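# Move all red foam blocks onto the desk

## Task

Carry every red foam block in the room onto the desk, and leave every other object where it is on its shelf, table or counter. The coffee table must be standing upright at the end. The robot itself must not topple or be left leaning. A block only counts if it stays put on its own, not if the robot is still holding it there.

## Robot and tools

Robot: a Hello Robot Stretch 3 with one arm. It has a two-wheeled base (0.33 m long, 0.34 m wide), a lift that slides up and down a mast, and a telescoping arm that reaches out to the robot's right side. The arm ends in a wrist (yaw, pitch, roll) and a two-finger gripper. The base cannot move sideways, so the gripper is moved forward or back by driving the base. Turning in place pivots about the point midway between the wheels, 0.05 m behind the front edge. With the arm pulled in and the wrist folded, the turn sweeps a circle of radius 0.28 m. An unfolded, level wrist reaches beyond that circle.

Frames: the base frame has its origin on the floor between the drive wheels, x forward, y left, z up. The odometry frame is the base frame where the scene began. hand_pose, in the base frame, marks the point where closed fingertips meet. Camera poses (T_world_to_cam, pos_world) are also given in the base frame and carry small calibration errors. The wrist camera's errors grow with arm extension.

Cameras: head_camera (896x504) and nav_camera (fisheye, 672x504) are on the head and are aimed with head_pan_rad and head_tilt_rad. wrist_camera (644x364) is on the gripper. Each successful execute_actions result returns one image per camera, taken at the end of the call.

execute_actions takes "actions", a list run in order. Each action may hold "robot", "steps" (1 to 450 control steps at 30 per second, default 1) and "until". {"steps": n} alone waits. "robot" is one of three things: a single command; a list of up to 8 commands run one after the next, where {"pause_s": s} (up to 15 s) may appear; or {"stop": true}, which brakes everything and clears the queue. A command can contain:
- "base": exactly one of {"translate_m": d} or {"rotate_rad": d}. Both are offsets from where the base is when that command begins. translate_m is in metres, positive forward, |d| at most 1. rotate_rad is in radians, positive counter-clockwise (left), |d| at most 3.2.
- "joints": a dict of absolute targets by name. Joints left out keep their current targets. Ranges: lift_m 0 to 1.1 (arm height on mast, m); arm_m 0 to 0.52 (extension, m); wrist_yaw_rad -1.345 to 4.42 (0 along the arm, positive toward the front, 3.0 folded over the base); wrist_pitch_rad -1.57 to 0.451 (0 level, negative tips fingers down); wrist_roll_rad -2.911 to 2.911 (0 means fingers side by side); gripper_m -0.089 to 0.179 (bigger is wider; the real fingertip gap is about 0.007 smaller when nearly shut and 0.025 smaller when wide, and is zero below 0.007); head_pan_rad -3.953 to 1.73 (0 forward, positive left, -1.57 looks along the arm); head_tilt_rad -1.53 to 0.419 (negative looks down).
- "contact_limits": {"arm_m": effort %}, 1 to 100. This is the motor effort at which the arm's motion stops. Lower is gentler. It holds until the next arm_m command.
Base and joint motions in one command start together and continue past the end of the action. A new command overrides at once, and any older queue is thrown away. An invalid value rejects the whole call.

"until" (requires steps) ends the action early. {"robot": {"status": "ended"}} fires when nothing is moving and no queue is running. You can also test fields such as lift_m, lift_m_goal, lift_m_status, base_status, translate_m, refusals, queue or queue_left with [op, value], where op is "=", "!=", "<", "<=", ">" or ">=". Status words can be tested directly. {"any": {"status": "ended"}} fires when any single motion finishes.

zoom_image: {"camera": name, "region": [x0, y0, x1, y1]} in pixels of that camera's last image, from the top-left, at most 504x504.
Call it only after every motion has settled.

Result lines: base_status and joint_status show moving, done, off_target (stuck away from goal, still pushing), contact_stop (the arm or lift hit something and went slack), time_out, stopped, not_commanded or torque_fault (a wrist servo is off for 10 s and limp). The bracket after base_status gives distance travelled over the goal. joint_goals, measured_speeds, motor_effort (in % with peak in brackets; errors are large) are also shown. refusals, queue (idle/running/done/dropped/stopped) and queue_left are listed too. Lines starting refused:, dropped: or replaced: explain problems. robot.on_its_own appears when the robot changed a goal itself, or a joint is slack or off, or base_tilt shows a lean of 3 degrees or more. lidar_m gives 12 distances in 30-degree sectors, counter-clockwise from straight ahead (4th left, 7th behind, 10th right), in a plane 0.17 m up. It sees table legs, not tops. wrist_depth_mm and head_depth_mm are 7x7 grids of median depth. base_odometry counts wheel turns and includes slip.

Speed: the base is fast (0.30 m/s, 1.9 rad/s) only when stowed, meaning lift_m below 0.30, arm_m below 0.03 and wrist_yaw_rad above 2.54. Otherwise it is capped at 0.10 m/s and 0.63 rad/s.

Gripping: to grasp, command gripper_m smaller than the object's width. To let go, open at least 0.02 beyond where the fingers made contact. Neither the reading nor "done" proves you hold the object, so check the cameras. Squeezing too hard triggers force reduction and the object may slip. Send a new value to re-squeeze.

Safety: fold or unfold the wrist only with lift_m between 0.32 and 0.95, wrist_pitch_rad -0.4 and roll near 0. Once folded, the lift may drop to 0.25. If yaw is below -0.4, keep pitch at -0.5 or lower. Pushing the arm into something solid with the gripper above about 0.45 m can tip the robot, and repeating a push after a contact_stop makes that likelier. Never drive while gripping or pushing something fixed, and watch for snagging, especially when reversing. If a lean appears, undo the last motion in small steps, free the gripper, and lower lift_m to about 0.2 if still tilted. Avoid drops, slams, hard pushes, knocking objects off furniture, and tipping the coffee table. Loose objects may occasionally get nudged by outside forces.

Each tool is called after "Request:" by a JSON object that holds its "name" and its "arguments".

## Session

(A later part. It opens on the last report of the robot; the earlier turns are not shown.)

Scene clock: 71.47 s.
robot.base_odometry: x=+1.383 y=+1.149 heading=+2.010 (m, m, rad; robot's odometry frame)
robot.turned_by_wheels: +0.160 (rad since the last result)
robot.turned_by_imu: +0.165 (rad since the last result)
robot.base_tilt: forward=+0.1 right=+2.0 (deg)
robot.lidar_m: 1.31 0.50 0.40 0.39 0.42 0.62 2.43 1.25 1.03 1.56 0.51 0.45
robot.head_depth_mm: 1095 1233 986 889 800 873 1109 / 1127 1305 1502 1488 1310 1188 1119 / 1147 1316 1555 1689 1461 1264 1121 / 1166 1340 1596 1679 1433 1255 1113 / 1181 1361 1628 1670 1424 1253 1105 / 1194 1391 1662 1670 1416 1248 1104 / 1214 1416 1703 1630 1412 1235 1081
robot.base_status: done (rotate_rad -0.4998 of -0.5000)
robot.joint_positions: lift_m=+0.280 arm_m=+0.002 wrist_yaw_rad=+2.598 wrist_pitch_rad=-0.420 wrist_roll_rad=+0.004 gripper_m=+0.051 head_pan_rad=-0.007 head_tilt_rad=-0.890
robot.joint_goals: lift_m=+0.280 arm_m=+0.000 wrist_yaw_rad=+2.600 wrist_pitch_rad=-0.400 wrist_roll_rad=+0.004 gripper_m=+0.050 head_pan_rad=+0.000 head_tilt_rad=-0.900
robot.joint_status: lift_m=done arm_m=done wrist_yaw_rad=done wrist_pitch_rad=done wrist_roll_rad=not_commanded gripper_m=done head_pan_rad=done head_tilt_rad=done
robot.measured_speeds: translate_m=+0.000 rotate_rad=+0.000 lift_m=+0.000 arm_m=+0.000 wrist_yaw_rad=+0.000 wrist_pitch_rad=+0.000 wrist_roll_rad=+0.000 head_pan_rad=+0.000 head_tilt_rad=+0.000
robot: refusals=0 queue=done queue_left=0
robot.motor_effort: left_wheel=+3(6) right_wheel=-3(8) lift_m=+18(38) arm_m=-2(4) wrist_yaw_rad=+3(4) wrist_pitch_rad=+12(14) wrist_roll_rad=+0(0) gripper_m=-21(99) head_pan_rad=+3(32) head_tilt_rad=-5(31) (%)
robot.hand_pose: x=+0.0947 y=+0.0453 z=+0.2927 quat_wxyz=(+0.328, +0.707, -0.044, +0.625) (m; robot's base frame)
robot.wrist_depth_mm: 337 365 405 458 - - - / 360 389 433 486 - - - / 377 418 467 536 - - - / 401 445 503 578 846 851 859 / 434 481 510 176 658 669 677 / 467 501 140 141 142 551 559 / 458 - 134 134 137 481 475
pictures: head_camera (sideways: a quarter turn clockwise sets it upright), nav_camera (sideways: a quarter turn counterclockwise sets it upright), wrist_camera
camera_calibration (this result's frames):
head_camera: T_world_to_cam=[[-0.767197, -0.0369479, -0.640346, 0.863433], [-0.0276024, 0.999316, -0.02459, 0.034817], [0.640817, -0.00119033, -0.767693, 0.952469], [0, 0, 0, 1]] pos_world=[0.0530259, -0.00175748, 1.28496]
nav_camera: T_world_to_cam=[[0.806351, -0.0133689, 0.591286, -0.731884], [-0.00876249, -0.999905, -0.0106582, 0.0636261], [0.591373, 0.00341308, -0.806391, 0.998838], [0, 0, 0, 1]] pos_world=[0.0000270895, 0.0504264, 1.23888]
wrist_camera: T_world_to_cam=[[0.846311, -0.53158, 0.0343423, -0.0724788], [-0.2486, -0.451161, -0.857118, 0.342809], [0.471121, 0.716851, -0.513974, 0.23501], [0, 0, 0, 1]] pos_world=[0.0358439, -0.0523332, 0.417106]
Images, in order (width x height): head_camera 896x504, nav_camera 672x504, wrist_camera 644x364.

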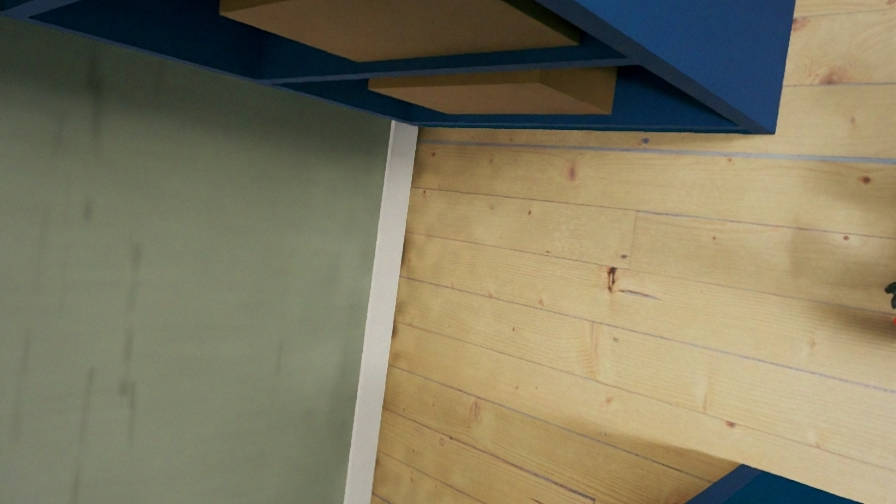

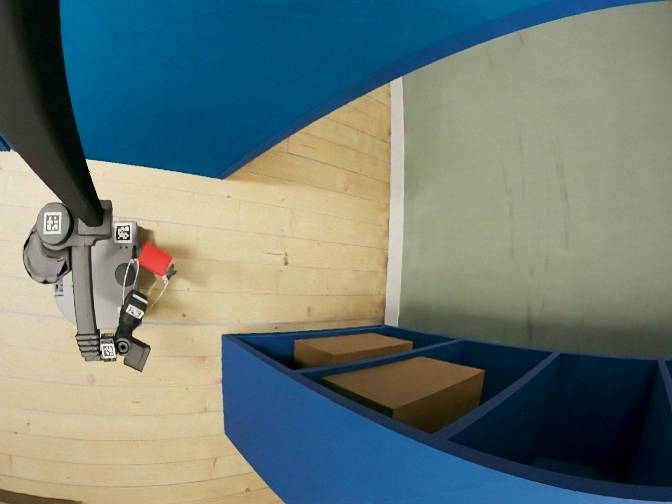

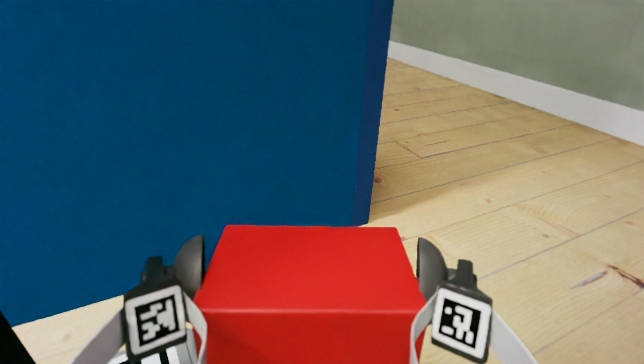

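Request:
{"name": "execute_actions", "arguments": {"actions": [{"robot":[{"base":{"rotate_rad":0.18}},{"base":{"translate_m":0.88}},{"base":{"rotate_rad":1.26}},{"base":{"translate_m":1}},{"base":{"rotate_rad":1.0},"joints":{"head_pan_rad":-2,"head_tilt_rad":-0.6}},{"base":{"translate_m":1}},{"base":{"rotate_rad":0.85},"joints":{"lift_m":0.85}},{"joints":{"wrist_yaw_rad":0,"wrist_pitch_rad":-0.3}}],"steps":450,"until":{"robot":{"status":"ended"}}},{"steps":450,"until":{"robot":{"status":"ended"}}},{"steps":450,"until":{"robot":{"status":"ended"}}}]}}

Scene clock: 100.20 s.
robot.base_odometry: x=-0.341 y=+0.597 heading=-0.984 (m, m, rad; robot's odometry frame)
robot.turned_by_wheels: +3.289 (rad since the last result)
robot.turned_by_imu: +3.348 (rad since the last result)
robot.base_tilt: forward=+0.2 right=+2.0 (deg)
robot.lidar_m: 2.06 1.11 0.98 1.00 1.48 1.28 1.28 1.42 0.87 0.92 1.61 2.45
robot.head_depth_mm: 1210 1337 1502 1591 1300 1442 1279 / 1199 1320 1475 1570 1244 1441 - / 1187 1313 1450 1560 1327 1351 - / 1165 1299 1438 1631 1762 1512 - / 1151 1271 1421 1594 1756 1460 - / 1147 1251 1365 1498 1705 490 - / 1120 1237 1319 1022 790 473 1176
robot.base_status: done (rotate_rad +0.8498 of +0.8500)
robot.joint_positions: lift_m=+0.850 arm_m=+0.002 wrist_yaw_rad=+0.003 wrist_pitch_rad=-0.325 wrist_roll_rad=+0.004 gripper_m=+0.051 head_pan_rad=-1.993 head_tilt_rad=-0.605
robot.joint_goals: lift_m=+0.850 arm_m=+0.000 wrist_yaw_rad=+0.000 wrist_pitch_rad=-0.300 wrist_roll_rad=+0.004 gripper_m=+0.050 head_pan_rad=-2.000 head_tilt_rad=-0.600
robot.joint_status: lift_m=done arm_m=done wrist_yaw_rad=done wrist_pitch_rad=done wrist_roll_rad=not_commanded gripper_m=done head_pan_rad=done head_tilt_rad=done
robot.measured_speeds: translate_m=+0.000 rotate_rad=+0.000 lift_m=+0.000 arm_m=+0.000 wrist_yaw_rad=+0.000 wrist_pitch_rad=+0.000 wrist_roll_rad=+0.000 head_pan_rad=+0.000 head_tilt_rad=+0.000
robot: refusals=0 queue=done queue_left=0
robot.motor_effort: left_wheel=-4(8) right_wheel=+3(9) lift_m=+36(38) arm_m=-2(2) wrist_yaw_rad=-3(3) wrist_pitch_rad=+15(14) wrist_roll_rad=+0(0) gripper_m=-21(22) head_pan_rad=-2(30) head_tilt_rad=+4(27) (%)
robot.hand_pose: x=-0.0209 y=-0.3816 z=+0.8835 quat_wxyz=(+0.697, +0.116, -0.699, -0.114) (m; robot's base frame)
robot.wrist_depth_mm: - - - - - 983 916 / - - - - - - 995 / 876 899 927 936 - - - / 617 622 637 642 - - - / - 499 477 176 - - - / - - 140 141 142 - 809 / - - 134 135 137 - 681
pictures: head_camera (sideways: a quarter turn clockwise sets it upright), nav_camera (sideways: a quarter turn counterclockwise sets it upright), wrist_camera
camera_calibration (this result's frames):
head_camera: T_world_to_cam=[[0.189628, 0.524774, -0.829851, 1.10458], [0.922005, -0.385748, -0.0332505, 0.0403101], [-0.337562, -0.758822, -0.556993, 0.684376], [0, 0, 0, 1]] pos_world=[-0.0156062, -0.0447885, 1.29917]
nav_camera: T_world_to_cam=[[-0.256462, -0.551392, 0.793847, -0.98937], [-0.912516, 0.408899, -0.0107857, 0.0693089], [-0.318656, -0.727165, -0.608021, 0.746397], [0, 0, 0, 1]] pos_world=[0.0473534, -0.0311182, 1.23998]
wrist_camera: T_world_to_cam=[[-0.999315, 0.0175521, 0.0325759, -0.0493037], [-0.0218167, 0.431592, -0.901805, 1.00889], [-0.0298881, -0.901898, -0.430913, 0.197568], [0, 0, 0, 1]] pos_world=[-0.0213544, -0.256377, 0.996563]
Images, in order (width x height): head_camera 896x504, nav_camera 672x504, wrist_camera 644x364.

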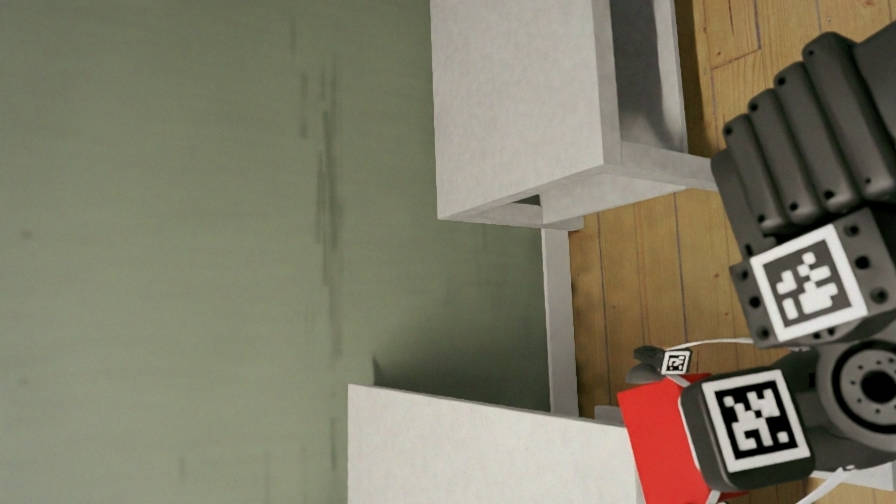

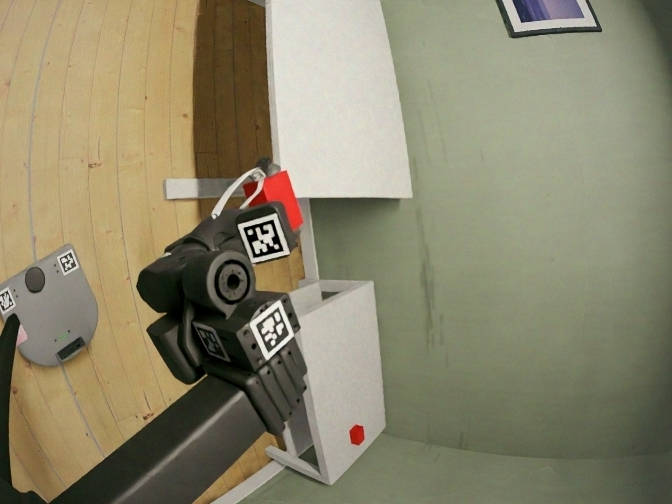

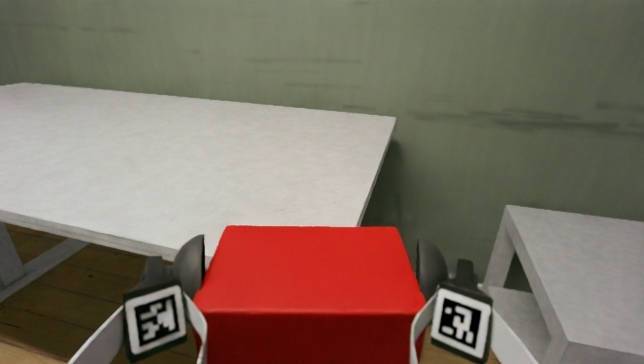

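Request:
{"name": "execute_actions", "arguments": {"actions": [{"robot":[{"joints":{"arm_m":0.52,"wrist_yaw_rad":0.5,"lift_m":0.76}},{"joints":{"lift_m":0.722}},{"joints":{"gripper_m":0.179}},{"joints":{"lift_m":0.8}},{"joints":{"arm_m":0,"wrist_yaw_rad":0,"head_pan_rad":-1.4,"head_tilt_rad":-0.7},"base":{"translate_m":-0.8}},{"base":{"rotate_rad":-0.62},"joints":{"lift_m":0.6}}],"steps":450,"until":{"robot":{"status":"ended"}}},{"steps":450,"until":{"robot":{"status":"ended"}}}]}}

Scene clock: 121.77 s.
robot.base_odometry: x=-0.784 y=+1.263 heading=-1.604 (m, m, rad; robot's odometry frame)
robot.turned_by_wheels: -0.620 (rad since the last result)
robot.turned_by_imu: -0.634 (rad since the last result)
robot.base_tilt: forward=+0.3 right=+1.8 (deg)
robot.lidar_m: 1.19 2.89 1.46 1.25 1.24 0.63 0.51 0.51 0.56 0.72 1.18 0.74
robot.head_depth_mm: 956 980 1009 1036 1066 1088 1108 / 1037 1154 1265 1325 1124 1242 1174 / 1022 1140 1307 1382 1099 1286 1255 / 1002 1123 1272 1355 1092 1255 1187 / 990 1108 1251 1342 1087 1227 1181 / 969 1082 1225 1327 1070 1180 1166 / 958 1072 1205 1295 1067 1150 1172
robot.base_status: done (rotate_rad -0.6198 of -0.6200)
robot.joint_positions: lift_m=+0.600 arm_m=+0.002 wrist_yaw_rad=+0.001 wrist_pitch_rad=-0.321 wrist_roll_rad=+0.004 gripper_m=+0.179 head_pan_rad=-1.407 head_tilt_rad=-0.691
robot.joint_goals: lift_m=+0.600 arm_m=+0.000 wrist_yaw_rad=+0.000 wrist_pitch_rad=-0.300 wrist_roll_rad=+0.004 gripper_m=+0.179 head_pan_rad=-1.400 head_tilt_rad=-0.700
robot.joint_status: lift_m=done arm_m=done wrist_yaw_rad=done wrist_pitch_rad=done wrist_roll_rad=not_commanded gripper_m=done head_pan_rad=done head_tilt_rad=done
robot.measured_speeds: translate_m=+0.000 rotate_rad=+0.000 lift_m=+0.000 arm_m=+0.000 wrist_yaw_rad=+0.000 wrist_pitch_rad=+0.000 wrist_roll_rad=+0.000 head_pan_rad=+0.000 head_tilt_rad=+0.000
robot: refusals=0 queue=done queue_left=0
robot.motor_effort: left_wheel=+2(4) right_wheel=-4(7) lift_m=+17(37) arm_m=-3(6) wrist_yaw_rad=-2(4) wrist_pitch_rad=+12(15) wrist_roll_rad=+0(1) gripper_m=+0(91) head_pan_rad=+2(27) head_tilt_rad=-4(20) (%)
robot.hand_pose: x=-0.0212 y=-0.3820 z=+0.6354 quat_wxyz=(+0.697, +0.114, -0.699, -0.113) (m; robot's base frame)
robot.wrist_depth_mm: 750 811 879 930 633 455 352 / 790 856 938 975 649 464 360 / 836 881 960 - 672 473 365 / 681 680 659 695 669 489 371 / 515 524 520 539 605 501 381 / - 446 490 836 640 554 375 / - 723 730 739 704 552 367
pictures: head_camera (sideways: a quarter turn clockwise sets it upright), nav_camera (sideways: a quarter turn counterclockwise sets it upright), wrist_camera
camera_calibration (this result's frames):
head_camera: T_world_to_cam=[[-0.143675, 0.610343, -0.778999, 1.04032], [0.981005, 0.191507, -0.0308863, 0.0368687], [0.130333, -0.76864, -0.626264, 0.771639], [0, 0, 0, 1]] pos_world=[0.0127298, -0.0489022, 1.2948]
nav_camera: T_world_to_cam=[[0.102192, -0.666254, 0.73869, -0.919663], [-0.986512, -0.163332, -0.0108395, 0.0698291], [0.127874, -0.727619, -0.673958, 0.829443], [0, 0, 0, 1]] pos_world=[0.0568056, 0.00219479, 1.23911]
wrist_camera: T_world_to_cam=[[-0.999289, 0.0191487, 0.0324901, -0.0408927], [-0.0211823, 0.427795, -0.903627, 0.785103], [-0.0312024, -0.903673, -0.427085, 0.0871262], [0, 0, 0, 1]] pos_world=[-0.0215148, -0.256347, 0.74798]
Images, in order (width x height): head_camera 896x504, nav_camera 672x504, wrist_camera 644x364.

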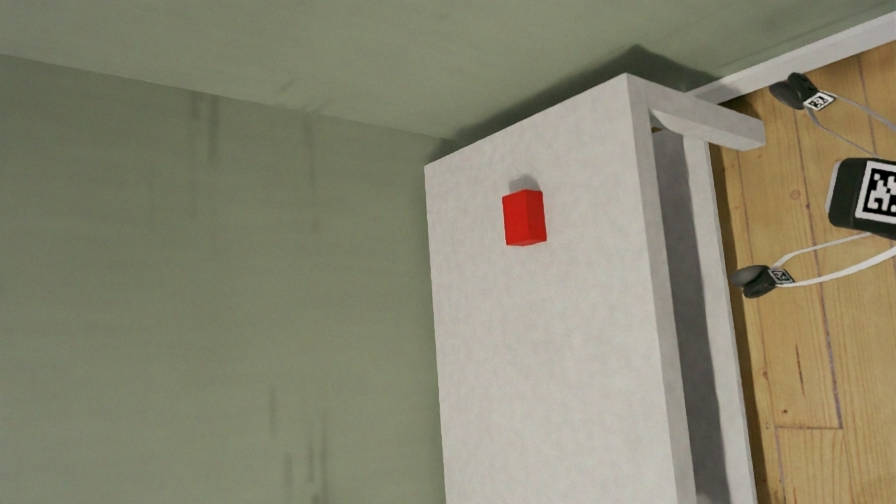

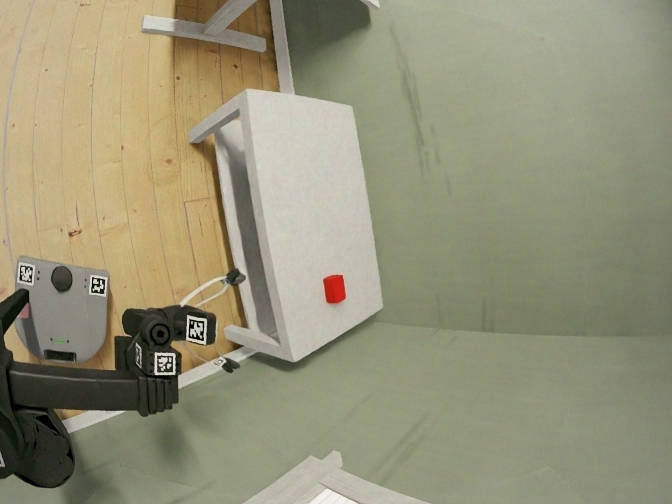

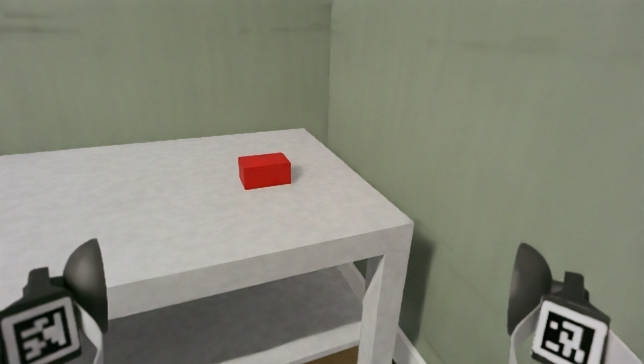

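Request:
{"name": "execute_actions", "arguments": {"actions": [{"robot":[{"base":{"rotate_rad":0.11},"joints":{"lift_m":0.45}},{"joints":{"arm_m":0.48}}],"steps":450,"until":{"robot":{"status":"ended"}}}]}}

Scene clock: 128.73 s.
robot.base_odometry: x=-0.784 y=+1.263 heading=-1.494 (m, m, rad; robot's odometry frame)
robot.turned_by_wheels: +0.110 (rad since the last result)
robot.turned_by_imu: +0.111 (rad since the last result)
robot.base_tilt: forward=+0.3 right=+2.0 (deg)
robot.lidar_m: 2.34 2.33 1.46 1.25 1.01 0.58 0.51 0.51 0.59 0.76 1.18 0.74
robot.head_depth_mm: 1005 1127 1231 1259 1135 1132 1158 / 1004 1116 1277 1387 1165 1209 - / 997 1112 1263 1363 1099 1238 1182 / 993 1108 1257 1365 1085 1230 1182 / 989 1104 1248 1340 1080 1214 1180 / 986 1099 1245 1330 1068 1214 1167 / 976 1089 1231 1329 1064 1202 1165
robot.base_status: done (rotate_rad +0.1098 of +0.1100)
robot.joint_positions: lift_m=+0.450 arm_m=+0.480 wrist_yaw_rad=+0.001 wrist_pitch_rad=-0.321 wrist_roll_rad=+0.004 gripper_m=+0.179 head_pan_rad=-1.407 head_tilt_rad=-0.692
robot.joint_goals: lift_m=+0.450 arm_m=+0.480 wrist_yaw_rad=+0.000 wrist_pitch_rad=-0.300 wrist_roll_rad=+0.004 gripper_m=+0.179 head_pan_rad=-1.400 head_tilt_rad=-0.700
robot.joint_status: lift_m=done arm_m=done wrist_yaw_rad=done wrist_pitch_rad=done wrist_roll_rad=not_commanded gripper_m=done head_pan_rad=done head_tilt_rad=done
robot.measured_speeds: translate_m=+0.000 rotate_rad=+0.000 lift_m=+0.000 arm_m=+0.000 wrist_yaw_rad=+0.000 wrist_pitch_rad=+0.000 wrist_roll_rad=+0.000 head_pan_rad=+0.000 head_tilt_rad=+0.000
robot: refusals=0 queue=done queue_left=0
robot.motor_effort: left_wheel=-2(5) right_wheel=+3(4) lift_m=+17(17) arm_m=+3(1) wrist_yaw_rad=-2(1) wrist_pitch_rad=+12(12) wrist_roll_rad=+0(0) gripper_m=+0(1) head_pan_rad=+1(3) head_tilt_rad=-5(4) (%)
robot.hand_pose: x=-0.0212 y=-0.8603 z=+0.4855 quat_wxyz=(+0.697, +0.113, -0.699, -0.113) (m; robot's base frame)
robot.wrist_depth_mm: 391 413 436 472 491 389 291 / 411 431 463 494 520 395 296 / 430 448 478 493 533 404 299 / 325 327 332 338 343 388 303 / 250 250 183 175 247 262 298 / - 203 150 156 193 209 224 / - 170 160 166 173 175 183
pictures: head_camera (sideways: a quarter turn clockwise sets it upright), nav_camera (sideways: a quarter turn counterclockwise sets it upright), wrist_camera
camera_calibration (this result's frames):
head_camera: T_world_to_cam=[[-0.143692, 0.610448, -0.778913, 1.04021], [0.981004, 0.191512, -0.0308823, 0.0368636], [0.130319, -0.768555, -0.626371, 0.771779], [0, 0, 0, 1]] pos_world=[0.0127296, -0.0489013, 1.29479]
nav_camera: T_world_to_cam=[[0.102209, -0.666353, 0.738598, -0.919543], [-0.986512, -0.163331, -0.0108395, 0.0698292], [0.127859, -0.727527, -0.674059, 0.829575], [0, 0, 0, 1]] pos_world=[0.0568042, 0.0022033, 1.23911]
wrist_camera: T_world_to_cam=[[-0.999288, 0.0191682, 0.0324834, -0.0268467], [-0.0211784, 0.427492, -0.903771, 0.854025], [-0.0312101, -0.903816, -0.426782, -0.409322], [0, 0, 0, 1]] pos_world=[-0.0215157, -0.734526, 0.598024]
Images, in order (width x height): head_camera 896x504, nav_camera 672x504, wrist_camera 644x364.

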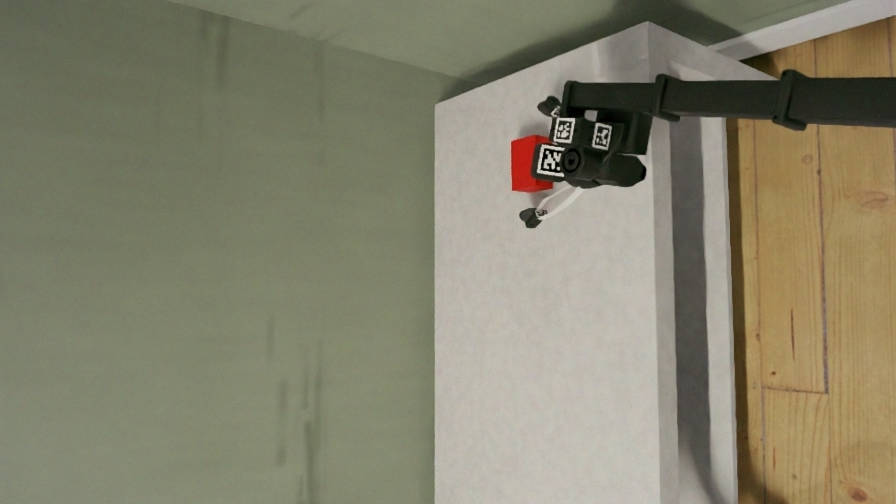

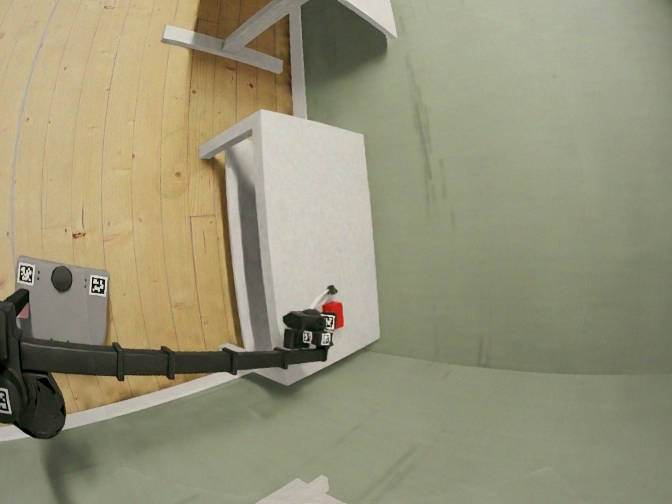

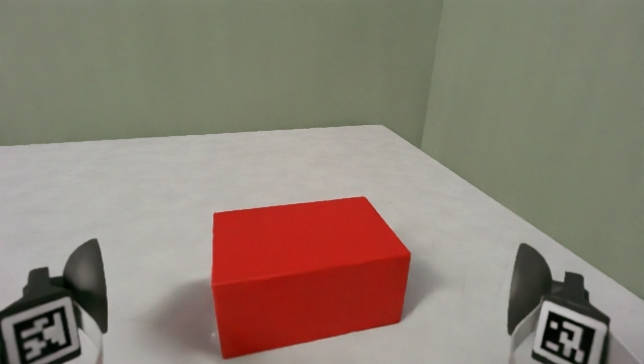

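Request:
{"name": "execute_actions", "arguments": {"actions": [{"robot":[{"joints":{"arm_m":0.507}},{"joints":{"gripper_m":0.05}},{"joints":{"lift_m":0.48}},{"joints":{"lift_m":0.83},"base":{"translate_m":0.55}},{"base":{"rotate_rad":0.85}}],"steps":450,"until":{"robot":{"status":"ended"}}},{"steps":450,"until":{"robot":{"status":"ended"}}}]}}

Scene clock: 141.87 s.
robot.base_odometry: x=-0.742 y=+0.715 heading=-0.644 (m, m, rad; robot's odometry frame)
robot.turned_by_wheels: +0.850 (rad since the last result)
robot.turned_by_imu: +0.862 (rad since the last result)
robot.base_tilt: forward=+0.2 right=+1.8 (deg)
robot.lidar_m: 1.78 1.36 1.30 1.38 1.06 1.04 1.03 0.48 0.48 0.71 1.61 2.69
robot.head_depth_mm: 967 1048 - 1017 1412 1380 1209 / 1044 1144 - 940 1545 1405 1198 / 1140 1251 1246 940 1090 1357 1187 / 1241 1391 1225 926 760 1288 1185 / 1384 1537 1223 859 735 1315 1170 / 1552 1685 1205 913 732 1309 1174 / 1749 1798 1188 906 791 1357 1168
robot.base_status: done (rotate_rad +0.8498 of +0.8500)
robot.joint_positions: lift_m=+0.830 arm_m=+0.507 wrist_yaw_rad=+0.001 wrist_pitch_rad=-0.321 wrist_roll_rad=+0.004 gripper_m=+0.054 head_pan_rad=-1.407 head_tilt_rad=-0.692
robot.joint_goals: lift_m=+0.830 arm_m=+0.507 wrist_yaw_rad=+0.000 wrist_pitch_rad=-0.300 wrist_roll_rad=+0.004 gripper_m=+0.053 head_pan_rad=-1.400 head_tilt_rad=-0.700
robot.joint_status: lift_m=done arm_m=done wrist_yaw_rad=done wrist_pitch_rad=done wrist_roll_rad=not_commanded gripper_m=done head_pan_rad=done head_tilt_rad=done
robot.measured_speeds: translate_m=+0.000 rotate_rad=+0.000 lift_m=+0.000 arm_m=+0.000 wrist_yaw_rad=+0.000 wrist_pitch_rad=+0.000 wrist_roll_rad=+0.000 head_pan_rad=+0.000 head_tilt_rad=+0.000
robot: refusals=0 queue=done queue_left=0
robot.motor_effort: left_wheel=-3(8) right_wheel=+3(11) lift_m=+35(39) arm_m=+3(3) wrist_yaw_rad=-1(1) wrist_pitch_rad=+12(13) wrist_roll_rad=+1(0) gripper_m=-22(100) head_pan_rad=+3(2) head_tilt_rad=-5(5) (%)
robot.hand_pose: x=-0.0212 y=-0.8873 z=+0.8645 quat_wxyz=(+0.697, +0.114, -0.699, -0.113) (m; robot's base frame)
robot.wrist_depth_mm: 915 691 548 461 393 346 307 / - 752 584 486 415 363 321 / 820 790 636 523 439 378 332 / 575 580 631 551 467 393 347 / 437 442 444 173 471 413 363 / 353 364 139 141 141 420 381 / 298 - 121 127 138 315 378
pictures: head_camera (sideways: a quarter turn clockwise sets it upright), nav_camera (sideways: a quarter turn counterclockwise sets it upright), wrist_camera
camera_calibration (this result's frames):
head_camera: T_world_to_cam=[[-0.143693, 0.610448, -0.778913, 1.04021], [0.981004, 0.191513, -0.0308823, 0.0368635], [0.13032, -0.768554, -0.626371, 0.771779], [0, 0, 0, 1]] pos_world=[0.0127297, -0.0489013, 1.29479]
nav_camera: T_world_to_cam=[[0.10221, -0.666354, 0.738597, -0.919543], [-0.986512, -0.163332, -0.0108395, 0.0698292], [0.12786, -0.727527, -0.67406, 0.829576], [0, 0, 0, 1]] pos_world=[0.0568042, 0.00220337, 1.23911]
wrist_camera: T_world_to_cam=[[-0.999287, 0.0192458, 0.0324928, -0.0385994], [-0.0211415, 0.427847, -0.903604, 1.20822], [-0.0312925, -0.903646, -0.427135, -0.271542], [0, 0, 0, 1]] pos_world=[-0.0215256, -0.761567, 0.97702]
Images, in order (width x height): head_camera 896x504, nav_camera 672x504, wrist_camera 644x364.

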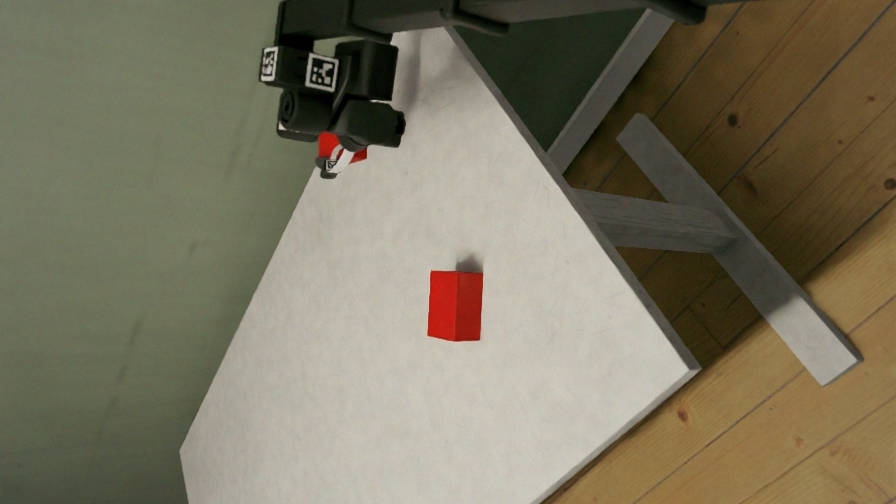

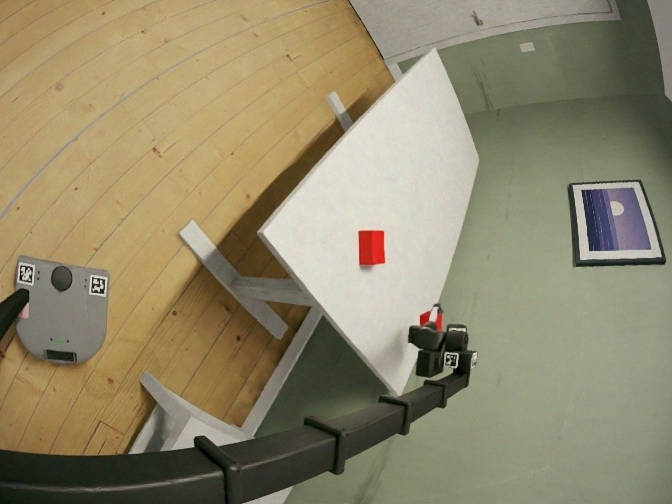

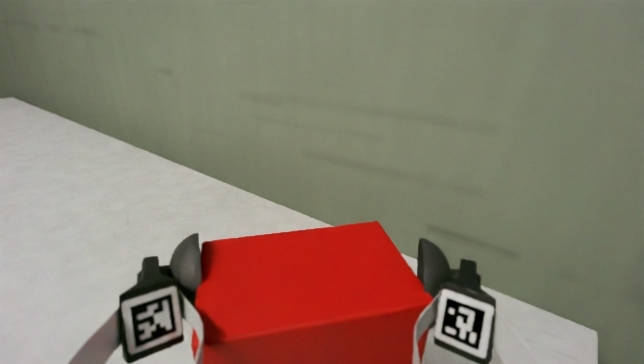

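Request:
{"name": "execute_actions", "arguments": {"actions": [{"robot":[{"joints":{"lift_m":0.723}},{"joints":{"gripper_m":0.15}},{"joints":{"lift_m":0.79}}],"steps":450,"until":{"robot":{"status":"ended"}}}]}}

Request:
{"name": "finished_scene", "arguments": {"scene": 2}}

Scene clock: 146.70 s.
robot.base_odometry: x=-0.742 y=+0.715 heading=-0.644 (m, m, rad; robot's odometry frame)
robot.turned_by_wheels: +0.000 (rad since the last result)
robot.turned_by_imu: +0.000 (rad since the last result)
robot.base_tilt: forward=+0.2 right=+2.1 (deg)
robot.lidar_m: 1.78 1.36 1.30 1.37 1.06 1.04 1.03 0.48 0.48 0.71 1.60 2.69
robot.head_depth_mm: 971 1049 1109 - 1444 1400 1193 / 1042 1144 1221 908 1522 1407 1193 / 1140 1249 1281 936 1097 1355 1190 / 1258 1397 1237 923 763 1282 1188 / 1389 1542 1221 855 735 1315 1165 / 1563 1678 1213 915 729 1312 1159 / 1776 1813 1200 903 792 1357 1170
robot.base_status: done (rotate_rad +0.8498 of +0.8500)
robot.joint_positions: lift_m=+0.790 arm_m=+0.507 wrist_yaw_rad=+0.001 wrist_pitch_rad=-0.321 wrist_roll_rad=+0.004 gripper_m=+0.150 head_pan_rad=-1.407 head_tilt_rad=-0.692
robot.joint_goals: lift_m=+0.790 arm_m=+0.507 wrist_yaw_rad=+0.000 wrist_pitch_rad=-0.300 wrist_roll_rad=+0.004 gripper_m=+0.150 head_pan_rad=-1.400 head_tilt_rad=-0.700
robot.joint_status: lift_m=done arm_m=done wrist_yaw_rad=done wrist_pitch_rad=done wrist_roll_rad=not_commanded gripper_m=done head_pan_rad=done head_tilt_rad=done
robot.measured_speeds: translate_m=+0.000 rotate_rad=+0.000 lift_m=+0.000 arm_m=+0.000 wrist_yaw_rad=+0.000 wrist_pitch_rad=+0.000 wrist_roll_rad=+0.000 head_pan_rad=+0.000 head_tilt_rad=+0.000
robot: refusals=0 queue=done queue_left=0
robot.motor_effort: left_wheel=-3(3) right_wheel=+3(2) lift_m=+36(38) arm_m=+3(4) wrist_yaw_rad=-1(1) wrist_pitch_rad=+12(12) wrist_roll_rad=+0(0) gripper_m=+0(90) head_pan_rad=+1(0) head_tilt_rad=-5(5) (%)
robot.hand_pose: x=-0.0212 y=-0.8872 z=+0.8245 quat_wxyz=(+0.697, +0.114, -0.699, -0.113) (m; robot's base frame)
robot.wrist_depth_mm: 902 696 547 459 394 348 306 / 984 754 585 489 412 360 319 / 688 717 640 515 434 374 333 / 481 489 495 525 464 397 349 / 366 376 377 379 385 410 363 / 306 302 302 306 309 324 366 / - 252 253 202 257 251 279
pictures: head_camera (sideways: a quarter turn clockwise sets it upright), nav_camera (sideways: a quarter turn counterclockwise sets it upright), wrist_camera
camera_calibration (this result's frames):
head_camera: T_world_to_cam=[[-0.143693, 0.610448, -0.778913, 1.04021], [0.981004, 0.191513, -0.0308823, 0.0368636], [0.13032, -0.768555, -0.626371, 0.771778], [0, 0, 0, 1]] pos_world=[0.0127297, -0.0489013, 1.29479]
nav_camera: T_world_to_cam=[[0.10221, -0.666353, 0.738598, -0.919543], [-0.986512, -0.163332, -0.0108395, 0.0698292], [0.12786, -0.727527, -0.674059, 0.829575], [0, 0, 0, 1]] pos_world=[0.0568042, 0.00220334, 1.23911]
wrist_camera: T_world_to_cam=[[-0.999287, 0.0192463, 0.0324938, -0.0373006], [-0.0211405, 0.427894, -0.903581, 1.17209], [-0.0312945, -0.903624, -0.427182, -0.288565], [0, 0, 0, 1]] pos_world=[-0.0215258, -0.761568, 0.937023]
Images, in order (width x height): head_camera 896x504, nav_camera 672x504, wrist_camera 644x364.

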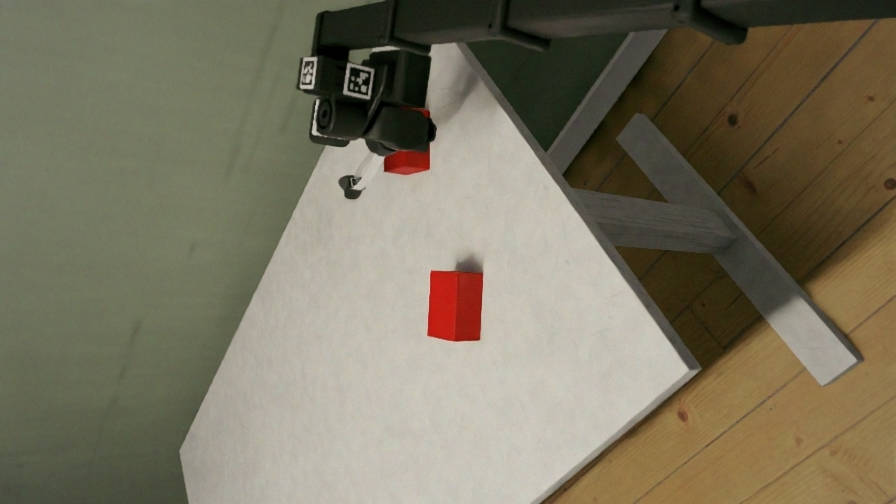

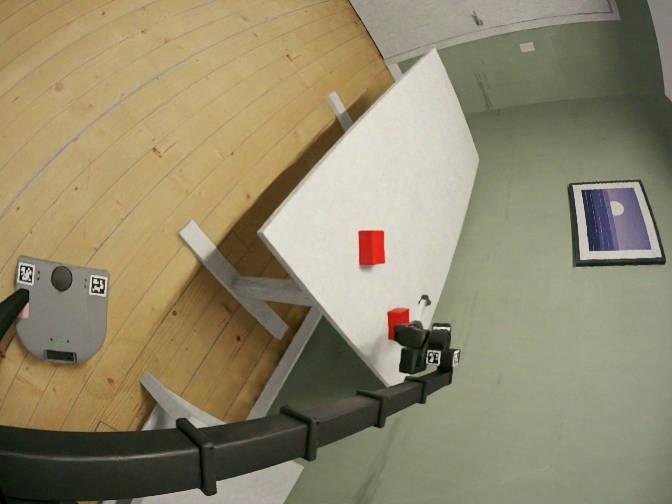

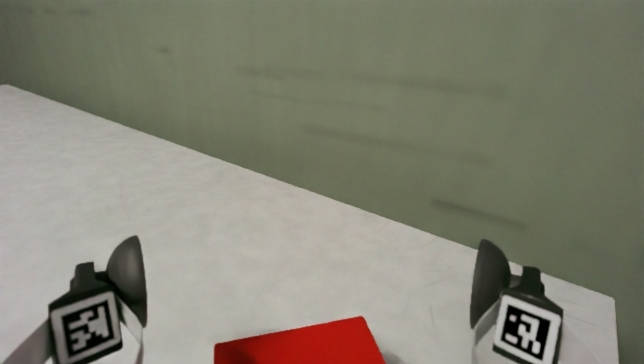

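The scene is finished: the task was done.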